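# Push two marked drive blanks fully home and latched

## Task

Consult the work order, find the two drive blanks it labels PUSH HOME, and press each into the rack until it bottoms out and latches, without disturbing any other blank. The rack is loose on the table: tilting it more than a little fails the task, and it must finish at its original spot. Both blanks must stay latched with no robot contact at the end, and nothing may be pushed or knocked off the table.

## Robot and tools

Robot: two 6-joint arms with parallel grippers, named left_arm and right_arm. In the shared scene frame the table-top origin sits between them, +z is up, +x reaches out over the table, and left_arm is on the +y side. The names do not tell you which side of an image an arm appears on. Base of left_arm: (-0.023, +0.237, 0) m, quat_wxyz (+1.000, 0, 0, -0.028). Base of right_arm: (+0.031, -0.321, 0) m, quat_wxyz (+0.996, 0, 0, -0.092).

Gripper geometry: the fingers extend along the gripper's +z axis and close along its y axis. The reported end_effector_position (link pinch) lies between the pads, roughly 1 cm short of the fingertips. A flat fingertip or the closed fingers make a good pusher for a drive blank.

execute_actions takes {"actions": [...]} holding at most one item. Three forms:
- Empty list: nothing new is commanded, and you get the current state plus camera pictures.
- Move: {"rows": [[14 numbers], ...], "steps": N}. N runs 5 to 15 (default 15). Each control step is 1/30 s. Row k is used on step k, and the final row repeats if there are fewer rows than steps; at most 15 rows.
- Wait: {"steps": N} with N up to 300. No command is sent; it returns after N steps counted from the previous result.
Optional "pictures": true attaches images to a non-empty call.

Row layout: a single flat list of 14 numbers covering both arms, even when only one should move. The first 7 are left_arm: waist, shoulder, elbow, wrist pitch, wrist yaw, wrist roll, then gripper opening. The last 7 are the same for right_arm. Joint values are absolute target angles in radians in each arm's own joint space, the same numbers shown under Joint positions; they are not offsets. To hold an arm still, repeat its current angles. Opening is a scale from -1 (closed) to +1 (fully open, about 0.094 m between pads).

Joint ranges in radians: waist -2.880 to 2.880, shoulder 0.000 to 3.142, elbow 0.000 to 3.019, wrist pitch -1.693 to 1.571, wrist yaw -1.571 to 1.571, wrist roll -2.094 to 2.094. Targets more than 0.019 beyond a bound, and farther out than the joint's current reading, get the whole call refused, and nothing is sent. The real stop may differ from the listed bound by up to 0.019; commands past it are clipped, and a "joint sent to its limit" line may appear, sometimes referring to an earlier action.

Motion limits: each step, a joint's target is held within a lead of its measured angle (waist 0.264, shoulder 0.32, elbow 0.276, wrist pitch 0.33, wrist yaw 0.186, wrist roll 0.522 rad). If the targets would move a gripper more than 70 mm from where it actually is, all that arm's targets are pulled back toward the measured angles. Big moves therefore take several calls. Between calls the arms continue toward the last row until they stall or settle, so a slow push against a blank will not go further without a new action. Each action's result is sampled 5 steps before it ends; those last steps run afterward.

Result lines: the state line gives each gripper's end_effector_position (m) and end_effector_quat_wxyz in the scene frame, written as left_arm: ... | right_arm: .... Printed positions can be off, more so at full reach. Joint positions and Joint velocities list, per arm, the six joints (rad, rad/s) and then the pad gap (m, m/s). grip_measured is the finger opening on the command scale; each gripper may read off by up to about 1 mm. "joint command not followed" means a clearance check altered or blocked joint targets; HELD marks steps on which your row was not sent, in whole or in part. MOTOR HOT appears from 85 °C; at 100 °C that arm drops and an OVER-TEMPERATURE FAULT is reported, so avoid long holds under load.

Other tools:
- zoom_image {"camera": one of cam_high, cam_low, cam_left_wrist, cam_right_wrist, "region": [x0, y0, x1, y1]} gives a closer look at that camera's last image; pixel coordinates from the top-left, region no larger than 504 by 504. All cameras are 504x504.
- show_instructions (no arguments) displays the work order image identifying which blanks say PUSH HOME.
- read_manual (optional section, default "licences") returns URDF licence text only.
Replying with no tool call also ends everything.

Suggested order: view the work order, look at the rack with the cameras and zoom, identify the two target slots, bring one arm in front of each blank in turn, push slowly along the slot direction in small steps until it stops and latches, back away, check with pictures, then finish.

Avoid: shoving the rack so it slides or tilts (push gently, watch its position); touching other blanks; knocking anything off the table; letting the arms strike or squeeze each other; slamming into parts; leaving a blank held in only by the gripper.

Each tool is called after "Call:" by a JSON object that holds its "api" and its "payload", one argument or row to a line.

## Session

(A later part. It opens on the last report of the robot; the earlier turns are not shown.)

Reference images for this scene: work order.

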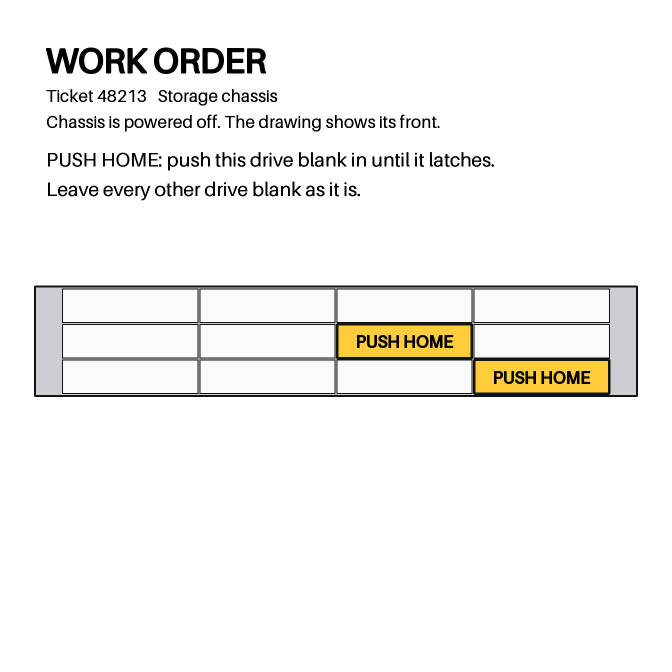

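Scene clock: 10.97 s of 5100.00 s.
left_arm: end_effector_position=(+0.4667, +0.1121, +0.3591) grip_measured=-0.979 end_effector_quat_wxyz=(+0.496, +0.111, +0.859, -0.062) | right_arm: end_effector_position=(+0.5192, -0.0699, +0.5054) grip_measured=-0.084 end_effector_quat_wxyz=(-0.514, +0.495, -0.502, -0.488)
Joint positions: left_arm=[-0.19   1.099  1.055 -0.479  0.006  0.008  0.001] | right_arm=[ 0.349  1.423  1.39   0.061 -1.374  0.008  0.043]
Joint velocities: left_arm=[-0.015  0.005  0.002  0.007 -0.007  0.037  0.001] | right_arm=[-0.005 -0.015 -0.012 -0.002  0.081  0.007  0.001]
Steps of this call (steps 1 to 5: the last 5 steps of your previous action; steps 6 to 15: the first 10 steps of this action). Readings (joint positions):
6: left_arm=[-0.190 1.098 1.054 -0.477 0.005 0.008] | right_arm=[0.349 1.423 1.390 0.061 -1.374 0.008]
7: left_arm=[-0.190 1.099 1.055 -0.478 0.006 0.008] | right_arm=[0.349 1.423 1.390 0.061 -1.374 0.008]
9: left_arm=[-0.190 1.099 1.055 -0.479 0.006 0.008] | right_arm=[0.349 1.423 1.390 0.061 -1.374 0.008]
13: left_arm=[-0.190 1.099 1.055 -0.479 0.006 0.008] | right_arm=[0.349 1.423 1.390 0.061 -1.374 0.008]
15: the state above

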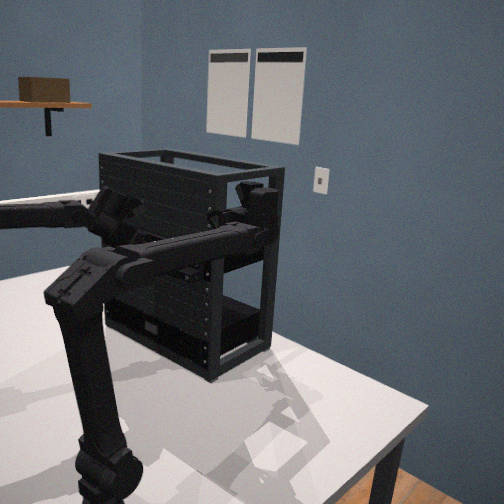

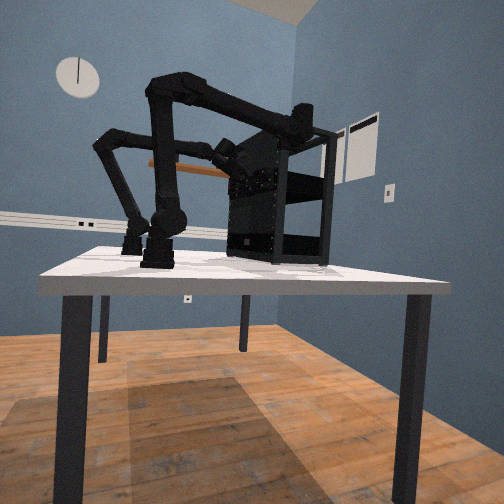

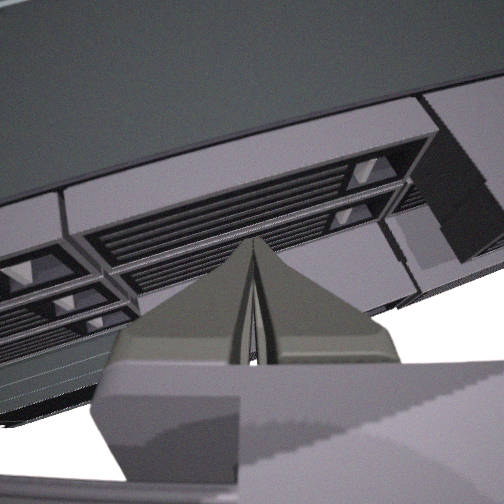

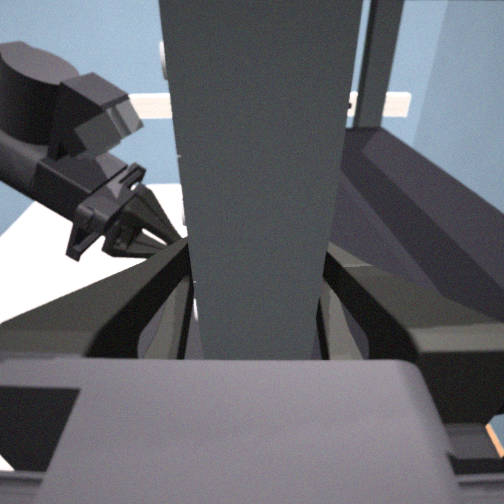

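Call:
{"api": "execute_actions", "payload": {
  "actions": [
    {"rows":[[-0.19,1.0,1.0,-0.48,0,0,-1,0.34,1.43,1.43,0.05,-1.37,0,-0.13],[-0.19,1.0,1.0,-0.48,0,0,-1,0.34,1.43,1.43,0.05,-1.37,0,-0.13],[-0.19,1.0,1.0,-0.48,0,0,-1,0.34,1.43,1.43,0.05,-1.37,0,-0.13],[-0.25,0.8,0.8,-0.48,0,0,-1,0.34,1.43,1.43,0.05,-1.37,0,-0.13]]}
  ]
}}

Call:
{"api": "execute_actions", "payload": {
  "actions": [
    {"rows":[[-0.7,0.9,0.66,0.2,-0.76,0,-1,0.34,1.43,1.43,0.05,-1.37,0,-0.13]]}
  ]
}}

Call:
{"api": "execute_actions", "payload": {
  "actions": [
    {"rows":[[-0.7,1.16,0.66,0.52,-0.78,0,-1,0.34,1.43,1.43,0.05,-1.37,0,-0.13]]}
  ]
}}

Call:
{"api": "execute_actions", "payload": {
  "actions": [
    {"steps":12}
  ],
  "pictures": true
}}

Scene clock: 11.80 s of 5100.00 s.
left_arm: end_effector_position=(+0.3583, +0.1165, +0.3311) grip_measured=-0.979 end_effector_quat_wxyz=(+0.511, +0.133, +0.846, -0.076) | right_arm: end_effector_position=(+0.5194, -0.0699, +0.5054) grip_measured=-0.084 end_effector_quat_wxyz=(-0.515, +0.495, -0.502, -0.488)
Joint positions: left_arm=[-0.248  0.779  0.782 -0.489  0.     0.008  0.001] | right_arm=[ 0.349  1.423  1.39   0.061 -1.372  0.008  0.043]
Joint velocities: left_arm=[-0.073 -0.337 -0.017 -0.012  0.051 -0.007 -0.   ] | right_arm=[-0.005 -0.024 -0.007  0.017 -0.037 -0.066 -0.   ]
Steps of this call (steps 1 to 5: the last 5 steps of your previous action; steps 6 to 15: the robot went on to your last target; steps 16 to 25: the first 10 steps of this action). Readings (joint positions):
16: left_arm=[-0.190 1.089 1.049 -0.482 0.006 0.008] | right_arm=[0.349 1.423 1.390 0.061 -1.373 0.008]
17: left_arm=[-0.190 1.074 1.033 -0.482 0.004 0.008] | right_arm=[0.349 1.423 1.390 0.061 -1.372 0.008]
19: left_arm=[-0.193 1.026 0.987 -0.477 0.001 0.008] | right_arm=[0.349 1.423 1.390 0.061 -1.372 0.008]
23: left_arm=[-0.237 0.828 0.803 -0.484 0.000 0.008] | right_arm=[0.349 1.423 1.390 0.061 -1.372 0.008]
25: the state above

Scene clock: 12.30 s of 5100.00 s.
left_arm: end_effector_position=(+0.3512, +0.0247, +0.3491) grip_measured=-0.979 end_effector_quat_wxyz=(+0.676, +0.048, +0.735, +0.013) | right_arm: end_effector_position=(+0.5194, -0.0699, +0.5054) grip_measured=-0.084 end_effector_quat_wxyz=(-0.515, +0.495, -0.502, -0.488)
Joint positions: left_arm=[-0.731  0.917  0.652  0.151 -0.738  0.007  0.001] | right_arm=[ 0.349  1.423  1.39   0.061 -1.372  0.008  0.043]
Joint velocities: left_arm=[-0.015 -0.063  0.012  0.51  -0.505  0.022 -0.001] | right_arm=[-0.015 -0.005 -0.007  0.002 -0.022  0.007 -0.   ]
Steps of this call (steps 1 to 5: the last 5 steps of your previous action; steps 6 to 15: the first 10 steps of this action). Readings (joint positions):
6: left_arm=[-0.265 0.789 0.771 -0.451 -0.062 0.008] | right_arm=[0.349 1.423 1.390 0.061 -1.372 0.008]
7: left_arm=[-0.306 0.798 0.749 -0.368 -0.141 0.007] | right_arm=[0.349 1.423 1.390 0.061 -1.372 0.008]
9: left_arm=[-0.432 0.836 0.703 -0.206 -0.302 0.007] | right_arm=[0.349 1.423 1.390 0.061 -1.372 0.008]
13: left_arm=[-0.697 0.913 0.652 0.099 -0.660 0.007] | right_arm=[0.349 1.423 1.390 0.061 -1.372 0.008]
15: the state above

Scene clock: 12.80 s of 5100.00 s.
left_arm: end_effector_position=(+0.3987, +0.0015, +0.2958) grip_measured=-0.979 end_effector_quat_wxyz=(+0.691, +0.011, +0.722, +0.024) | right_arm: end_effector_position=(+0.5194, -0.0699, +0.5054) grip_measured=-0.084 end_effector_quat_wxyz=(-0.515, +0.495, -0.502, -0.488)
Joint positions: left_arm=[-0.705  1.194  0.644  0.488 -0.779  0.007  0.001] | right_arm=[ 0.349  1.423  1.39   0.061 -1.372  0.008  0.043]
Joint velocities: left_arm=[-0.005 -0.093 -0.017  0.076 -0.037 -0.022 -0.   ] | right_arm=[-0.005  0.005 -0.007 -0.007 -0.022  0.007 -0.001]
Steps of this call (steps 1 to 5: the last 5 steps of your previous action; steps 6 to 15: the first 10 steps of this action). Readings (joint positions):
6: left_arm=[-0.706 0.928 0.649 0.231 -0.770 0.007] | right_arm=[0.349 1.423 1.390 0.061 -1.372 0.008]
7: left_arm=[-0.705 0.968 0.649 0.339 -0.779 0.007] | right_arm=[0.349 1.423 1.390 0.061 -1.372 0.008]
9: left_arm=[-0.705 1.073 0.659 0.464 -0.779 0.007] | right_arm=[0.349 1.423 1.390 0.061 -1.372 0.008]
13: left_arm=[-0.705 1.191 0.648 0.487 -0.779 0.007] | right_arm=[0.349 1.423 1.390 0.061 -1.372 0.008]
15: the state above

Scene clock: 13.20 s of 5100.00 s.
left_arm: end_effector_position=(+0.3965, +0.0037, +0.3072) grip_measured=-0.979 end_effector_quat_wxyz=(+0.700, +0.003, +0.714, +0.016) | right_arm: end_effector_position=(+0.5194, -0.0699, +0.5054) grip_measured=-0.084 end_effector_quat_wxyz=(-0.515, +0.495, -0.502, -0.488)
Joint positions: left_arm=[-0.705  1.175  0.644  0.503 -0.779  0.007  0.001] | right_arm=[ 0.349  1.423  1.39   0.061 -1.372  0.008  0.043]
Joint velocities: left_arm=[-0.015 -0.005  0.022  0.007 -0.022  0.007 -0.001] | right_arm=[-0.005 -0.005 -0.002  0.007 -0.081  0.11   0.   ]
Kept back: nothing.
Steps of this call (steps 1 to 5: the last 5 steps of your previous action; steps 6 to 12: the robot went on to your last target). Readings (joint positions):
1: left_arm=[-0.705 1.191 0.644 0.492 -0.779 0.007] | right_arm=[0.349 1.423 1.390 0.061 -1.372 0.008]
2: left_arm=[-0.705 1.187 0.644 0.496 -0.779 0.007] | right_arm=[0.349 1.423 1.390 0.061 -1.372 0.008]
4: left_arm=[-0.705 1.180 0.644 0.500 -0.779 0.007] | right_arm=[0.349 1.423 1.390 0.061 -1.372 0.008]
8: left_arm=[-0.705 1.175 0.644 0.503 -0.779 0.007] | right_arm=[0.349 1.423 1.390 0.061 -1.372 0.008]
12: the state above

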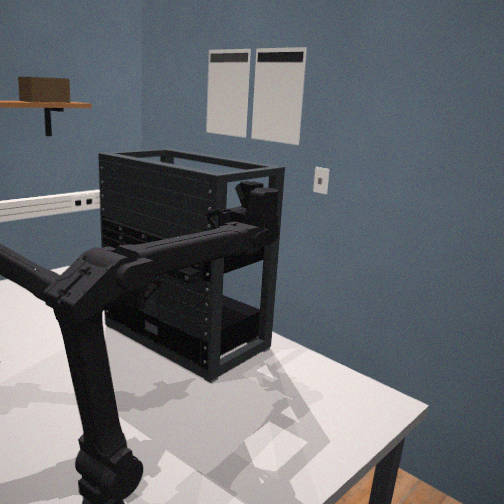

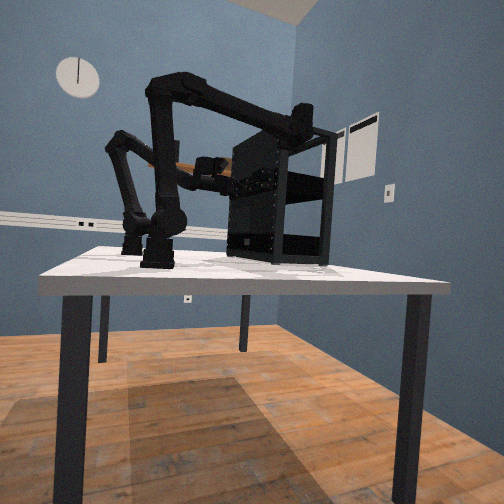

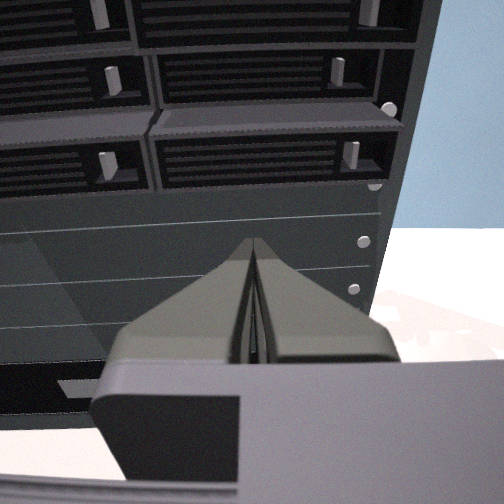

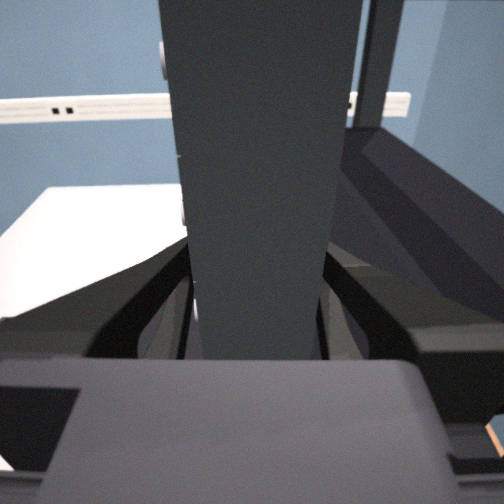

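Call:
{"api": "execute_actions", "payload": {
  "actions": [
    {"rows":[[-0.655,1.24,0.785,0.53,-0.705,0,-1,0.34,1.43,1.43,0.05,-1.37,0,-0.13]]}
  ]
}}

Call:
{"api": "execute_actions", "payload": {
  "actions": [
    {"rows":[[-0.61,1.3,0.83,0.54,-0.67,0,-1,0.34,1.43,1.43,0.05,-1.37,0,-0.13]]}
  ],
  "pictures": true
}}

Scene clock: 14.17 s of 5100.00 s.
left_arm: end_effector_position=(+0.4298, -0.0083, +0.3361) grip_measured=-0.979 end_effector_quat_wxyz=(+0.714, -0.001, +0.700, -0.006) | right_arm: end_effector_position=(+0.5194, -0.0699, +0.5054) grip_measured=-0.084 end_effector_quat_wxyz=(-0.515, +0.495, -0.502, -0.488)
Joint positions: left_arm=[-0.658  1.233  0.744  0.515 -0.707  0.007  0.001] | right_arm=[ 0.349  1.423  1.39   0.061 -1.372  0.008  0.043]
Joint velocities: left_arm=[ 0.005 -0.005  0.002  0.007  0.007 -0.037 -0.   ] | right_arm=[-0.005  0.005  0.007  0.017 -0.022  0.051 -0.001]
Steps of this call (steps 1 to 19: the robot went on to your last target; steps 20 to 29: the first 10 steps of this action). Readings (joint positions):
20: left_arm=[-0.701 1.178 0.649 0.503 -0.749 0.007] | right_arm=[0.349 1.423 1.390 0.061 -1.372 0.008]
21: left_arm=[-0.693 1.188 0.665 0.503 -0.723 0.007] | right_arm=[0.349 1.423 1.390 0.061 -1.372 0.008]
23: left_arm=[-0.674 1.217 0.709 0.506 -0.709 0.007] | right_arm=[0.349 1.423 1.390 0.061 -1.372 0.008]
27: left_arm=[-0.658 1.233 0.744 0.514 -0.707 0.007] | right_arm=[0.349 1.423 1.390 0.061 -1.372 0.008]
29: the state above

Scene clock: 14.67 s of 5100.00 s.
left_arm: end_effector_position=(+0.4492, -0.0102, +0.3362) grip_measured=-0.979 end_effector_quat_wxyz=(+0.715, +0.000, +0.699, -0.009) | right_arm: end_effector_position=(+0.5194, -0.0699, +0.5054) grip_measured=-0.084 end_effector_quat_wxyz=(-0.515, +0.495, -0.502, -0.488)
Joint positions: left_arm=[-0.627  1.278  0.78   0.529 -0.671  0.007  0.001] | right_arm=[ 0.349  1.423  1.39   0.061 -1.372  0.008  0.043]
Joint velocities: left_arm=[-0.015  0.005 -0.042  0.007  0.022 -0.022 -0.   ] | right_arm=[ 0.005 -0.034 -0.002  0.002 -0.066 -0.037  0.001]
Steps of this call (steps 1 to 5: the last 5 steps of your previous action; steps 6 to 15: the first 10 steps of this action). Readings (joint positions):
6: left_arm=[-0.655 1.236 0.746 0.516 -0.692 0.007] | right_arm=[0.349 1.423 1.390 0.061 -1.372 0.008]
7: left_arm=[-0.648 1.244 0.754 0.519 -0.679 0.007] | right_arm=[0.349 1.423 1.390 0.061 -1.372 0.008]
9: left_arm=[-0.633 1.267 0.772 0.524 -0.671 0.007] | right_arm=[0.349 1.423 1.390 0.061 -1.372 0.008]
13: left_arm=[-0.627 1.278 0.780 0.529 -0.671 0.007] | right_arm=[0.349 1.423 1.390 0.061 -1.372 0.008]
15: the state above

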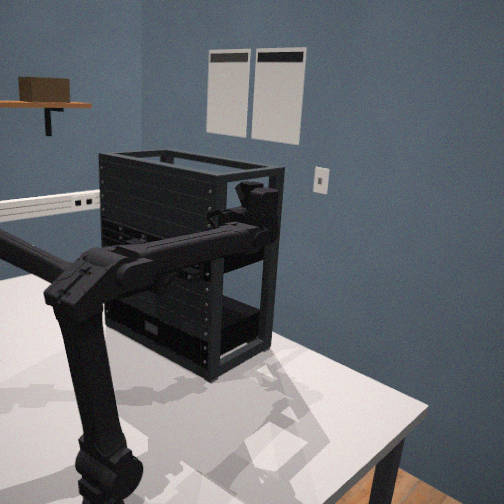

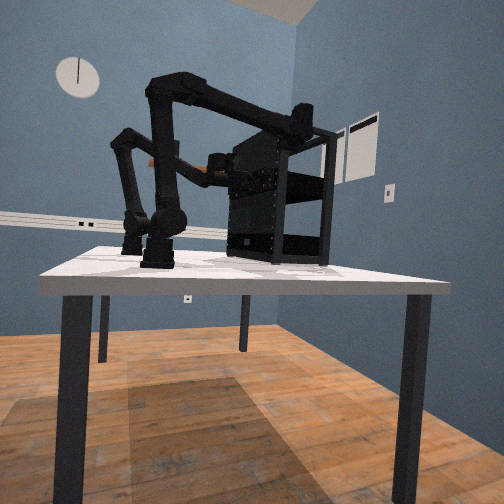

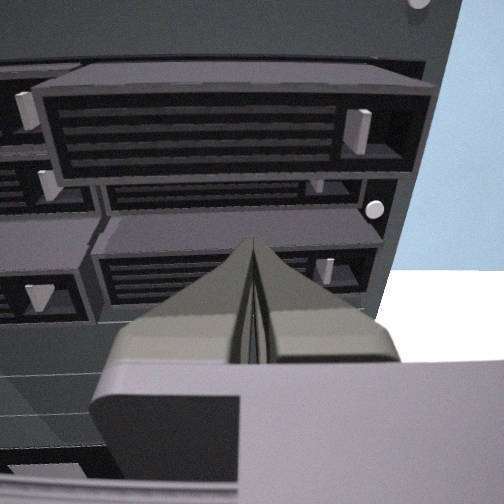

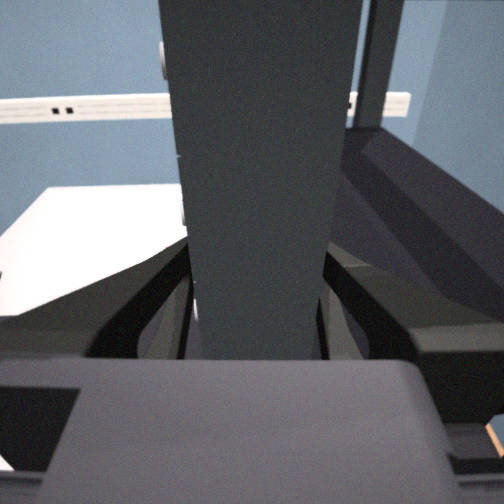

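Too high; drop via elbow, then continue.

Call:
{"api": "execute_actions", "payload": {
  "actions": [
    {"rows":[[-0.63,1.28,0.755,0.53,-0.67,0,-1,0.34,1.43,1.43,0.05,-1.37,0,-0.13]]}
  ]
}}

Call:
{"api": "execute_actions", "payload": {
  "actions": [
    {"rows":[[-0.585,1.34,0.835,0.54,-0.65,0,-1,0.34,1.43,1.43,0.05,-1.37,0,-0.13]]}
  ],
  "pictures": true
}}

Scene clock: 15.17 s of 5100.00 s.
left_arm: end_effector_position=(+0.4453, -0.0073, +0.3218) grip_measured=-0.979 end_effector_quat_wxyz=(+0.708, +0.006, +0.706, -0.003) | right_arm: end_effector_position=(+0.5194, -0.0699, +0.5054) grip_measured=-0.084 end_effector_quat_wxyz=(-0.515, +0.495, -0.502, -0.488)
Joint positions: left_arm=[-0.628  1.278  0.753  0.529 -0.671  0.007  0.001] | right_arm=[ 0.349  1.423  1.39   0.061 -1.372  0.008  0.043]
Joint velocities: left_arm=[-0.005 -0.015  0.002  0.007 -0.022 -0.095 -0.001] | right_arm=[ 0.005 -0.005 -0.017 -0.007 -0.066 -0.066  0.   ]
Steps of this call (steps 1 to 5: the last 5 steps of your previous action; steps 6 to 15: the first 10 steps of this action). Readings (joint positions):
6: left_arm=[-0.628 1.278 0.778 0.529 -0.671 0.007] | right_arm=[0.349 1.423 1.390 0.061 -1.372 0.008]
7: left_arm=[-0.628 1.278 0.774 0.529 -0.671 0.007] | right_arm=[0.349 1.423 1.390 0.061 -1.372 0.008]
9: left_arm=[-0.628 1.278 0.763 0.529 -0.671 0.007] | right_arm=[0.349 1.423 1.390 0.061 -1.372 0.008]
13: left_arm=[-0.628 1.278 0.753 0.529 -0.671 0.007] | right_arm=[0.349 1.423 1.390 0.061 -1.372 0.008]
15: the state above

Scene clock: 15.67 s of 5100.00 s.
left_arm: end_effector_position=(+0.4606, -0.0077, +0.3211) grip_measured=-0.979 end_effector_quat_wxyz=(+0.707, +0.005, +0.707, -0.001) | right_arm: end_effector_position=(+0.5194, -0.0699, +0.5054) grip_measured=-0.084 end_effector_quat_wxyz=(-0.515, +0.495, -0.502, -0.488)
Joint positions: left_arm=[-0.605  1.313  0.784  0.53  -0.652  0.007  0.001] | right_arm=[ 0.349  1.423  1.39   0.061 -1.372  0.008  0.043]
Joint velocities: left_arm=[ 0.005 -0.005 -0.027  0.002 -0.022 -0.007  0.001] | right_arm=[-0.005 -0.005 -0.007  0.017  0.007  0.022 -0.   ]
Steps of this call (steps 1 to 5: the last 5 steps of your previous action; steps 6 to 15: the first 10 steps of this action). Readings (joint positions):
6: left_arm=[-0.625 1.281 0.755 0.529 -0.663 0.007] | right_arm=[0.349 1.423 1.390 0.061 -1.372 0.008]
7: left_arm=[-0.620 1.288 0.761 0.529 -0.656 0.007] | right_arm=[0.349 1.423 1.390 0.061 -1.372 0.008]
9: left_arm=[-0.609 1.305 0.776 0.530 -0.652 0.007] | right_arm=[0.349 1.423 1.390 0.061 -1.372 0.008]
13: left_arm=[-0.605 1.313 0.784 0.530 -0.652 0.007] | right_arm=[0.349 1.423 1.390 0.061 -1.372 0.008]
15: the state above

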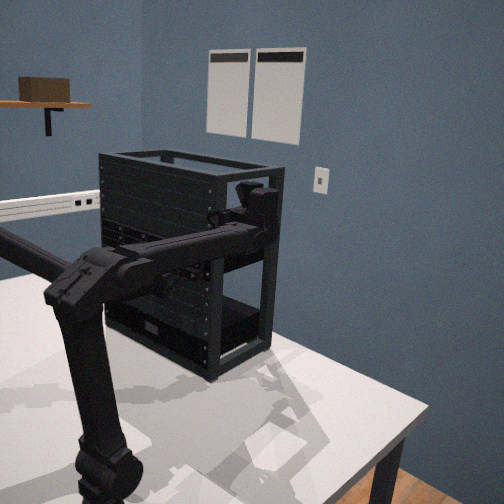

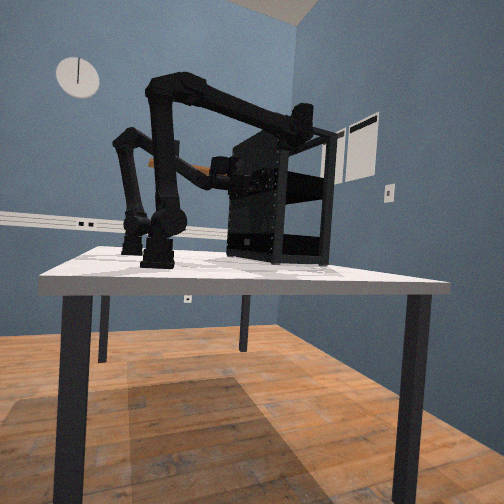

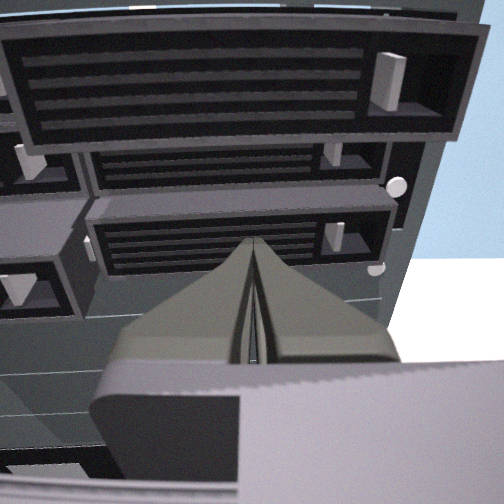

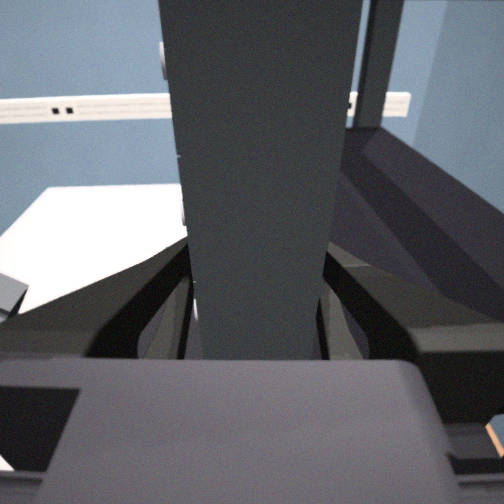

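Call:
{"api": "execute_actions", "payload": {
  "actions": [
    {"rows":[[-0.55,1.38,0.88,0.54,-0.625,0,-1,0.34,1.43,1.43,0.05,-1.38,0,-0.13]]}
  ]
}}

Call:
{"api": "execute_actions", "payload": {
  "actions": [
    {"rows":[[-0.51,1.42,0.92,0.54,-0.62,0,-1,0.34,1.43,1.43,0.05,-1.39,0,-0.13]]}
  ]
}}

Call:
{"api": "execute_actions", "payload": {
  "actions": [
    {"rows":[[-0.62,1.29,0.77,0.53,-0.66,0,-1,0.34,1.43,1.43,0.05,-1.37,0,-0.13],[-0.62,1.29,0.77,0.53,-0.66,0,-1,0.34,1.43,1.43,0.05,-1.37,0,-0.13],[-0.62,1.29,0.77,0.53,-0.66,0,-1,0.34,1.43,1.43,0.05,-1.37,0,0.7]]}
  ],
  "pictures": true
}}

Scene clock: 16.27 s of 5100.00 s.
left_arm: end_effector_position=(+0.4755, -0.0079, +0.3213) grip_measured=-0.979 end_effector_quat_wxyz=(+0.707, +0.006, +0.707, -0.002) | right_arm: end_effector_position=(+0.5193, -0.0699, +0.5054) grip_measured=-0.084 end_effector_quat_wxyz=(-0.515, +0.495, -0.502, -0.488)
Joint positions: left_arm=[-0.583  1.345  0.814  0.533 -0.628  0.007  0.001] | right_arm=[ 0.349  1.423  1.39   0.061 -1.374  0.008  0.043]
Joint velocities: left_arm=[-0.015 -0.015 -0.002  0.002 -0.007 -0.051 -0.   ] | right_arm=[-0.005  0.005 -0.002 -0.007  0.022 -0.037  0.   ]
Steps of this call (steps 1 to 5: the last 5 steps of your previous action; steps 6 to 8: the robot went on to your last target; steps 9 to 18: the first 10 steps of this action). Readings (joint positions):
9: left_arm=[-0.602 1.316 0.786 0.530 -0.643 0.007] | right_arm=[0.349 1.423 1.390 0.061 -1.374 0.008]
10: left_arm=[-0.597 1.322 0.793 0.530 -0.636 0.007] | right_arm=[0.349 1.423 1.390 0.061 -1.374 0.008]
12: left_arm=[-0.583 1.341 0.810 0.530 -0.626 0.007] | right_arm=[0.349 1.423 1.390 0.061 -1.374 0.008]
16: left_arm=[-0.583 1.345 0.814 0.533 -0.628 0.007] | right_arm=[0.349 1.423 1.390 0.061 -1.374 0.008]
18: the state above

Scene clock: 16.77 s of 5100.00 s.
left_arm: end_effector_position=(+0.4764, -0.0075, +0.3213) grip_measured=-0.979 end_effector_quat_wxyz=(+0.708, +0.005, +0.706, -0.001) | right_arm: end_effector_position=(+0.5192, -0.0699, +0.5054) grip_measured=-0.084 end_effector_quat_wxyz=(-0.514, +0.495, -0.502, -0.488)
Joint positions: left_arm=[-0.581  1.347  0.815  0.534 -0.628  0.007  0.001] | right_arm=[ 0.349  1.423  1.39   0.061 -1.374  0.008  0.043]
Joint velocities: left_arm=[-0.015 -0.005  0.002 -0.002  0.007 -0.022  0.   ] | right_arm=[-0.005 -0.015  0.007 -0.002  0.037  0.037 -0.   ]
Steps of this call (steps 1 to 5: the last 5 steps of your previous action; steps 6 to 15: the first 10 steps of this action). Readings (joint positions):
6: left_arm=[-0.581 1.347 0.815 0.533 -0.628 0.007] | right_arm=[0.349 1.423 1.390 0.061 -1.374 0.008]
7: left_arm=[-0.581 1.347 0.815 0.534 -0.628 0.007] | right_arm=[0.349 1.423 1.390 0.061 -1.374 0.008]
9: left_arm=[-0.581 1.347 0.815 0.534 -0.628 0.007] | right_arm=[0.349 1.423 1.390 0.061 -1.374 0.008]
13: left_arm=[-0.581 1.347 0.815 0.534 -0.628 0.007] | right_arm=[0.349 1.423 1.390 0.061 -1.374 0.008]
15: the state above

Scene clock: 17.27 s of 5100.00 s.
left_arm: end_effector_position=(+0.4543, -0.0095, +0.3164) grip_measured=-0.979 end_effector_quat_wxyz=(+0.706, +0.009, +0.709, -0.002) | right_arm: end_effector_position=(+0.5193, -0.0699, +0.5054) grip_measured=+0.698 end_effector_quat_wxyz=(-0.515, +0.495, -0.502, -0.488)
Joint positions: left_arm=[-0.617  1.307  0.767  0.534 -0.658  0.007  0.001] | right_arm=[ 0.349  1.423  1.39   0.061 -1.373  0.008  0.08 ]
Joint velocities: left_arm=[-0.005  0.005  0.017  0.002 -0.037 -0.022 -0.   ] | right_arm=[-0.005  0.005  0.007  0.012  0.037 -0.022  0.001]
Steps of this call (steps 1 to 5: the last 5 steps of your previous action; steps 6 to 15: the first 10 steps of this action). Readings (joint positions):
6: left_arm=[-0.588 1.341 0.809 0.534 -0.637 0.007] | right_arm=[0.349 1.423 1.390 0.061 -1.373 0.008]
7: left_arm=[-0.595 1.334 0.799 0.534 -0.650 0.007] | right_arm=[0.349 1.423 1.390 0.061 -1.373 0.008]
9: left_arm=[-0.609 1.317 0.777 0.534 -0.656 0.007] | right_arm=[0.349 1.423 1.390 0.061 -1.373 0.008]
13: left_arm=[-0.617 1.307 0.767 0.534 -0.658 0.007] | right_arm=[0.349 1.423 1.390 0.061 -1.373 0.008]
15: the state above

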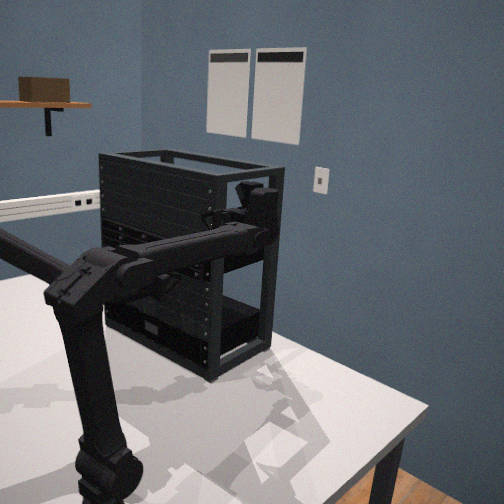

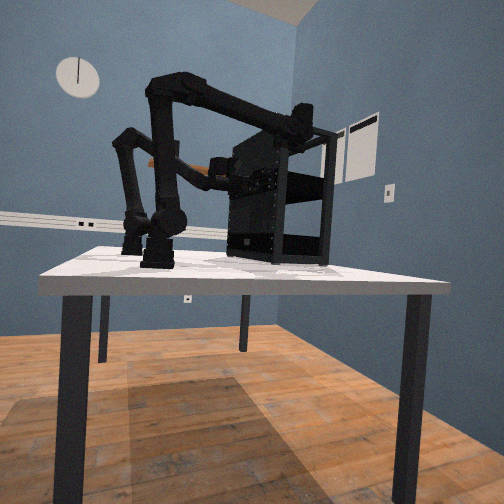

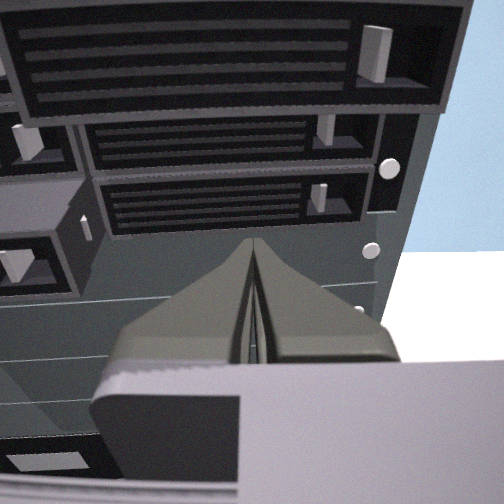

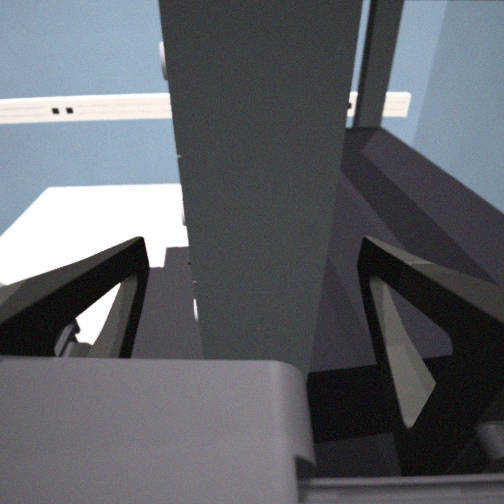

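Call:
{"api": "finished_scene", "payload": {
  "scene": 2
}}

The scene is finished: the task was done.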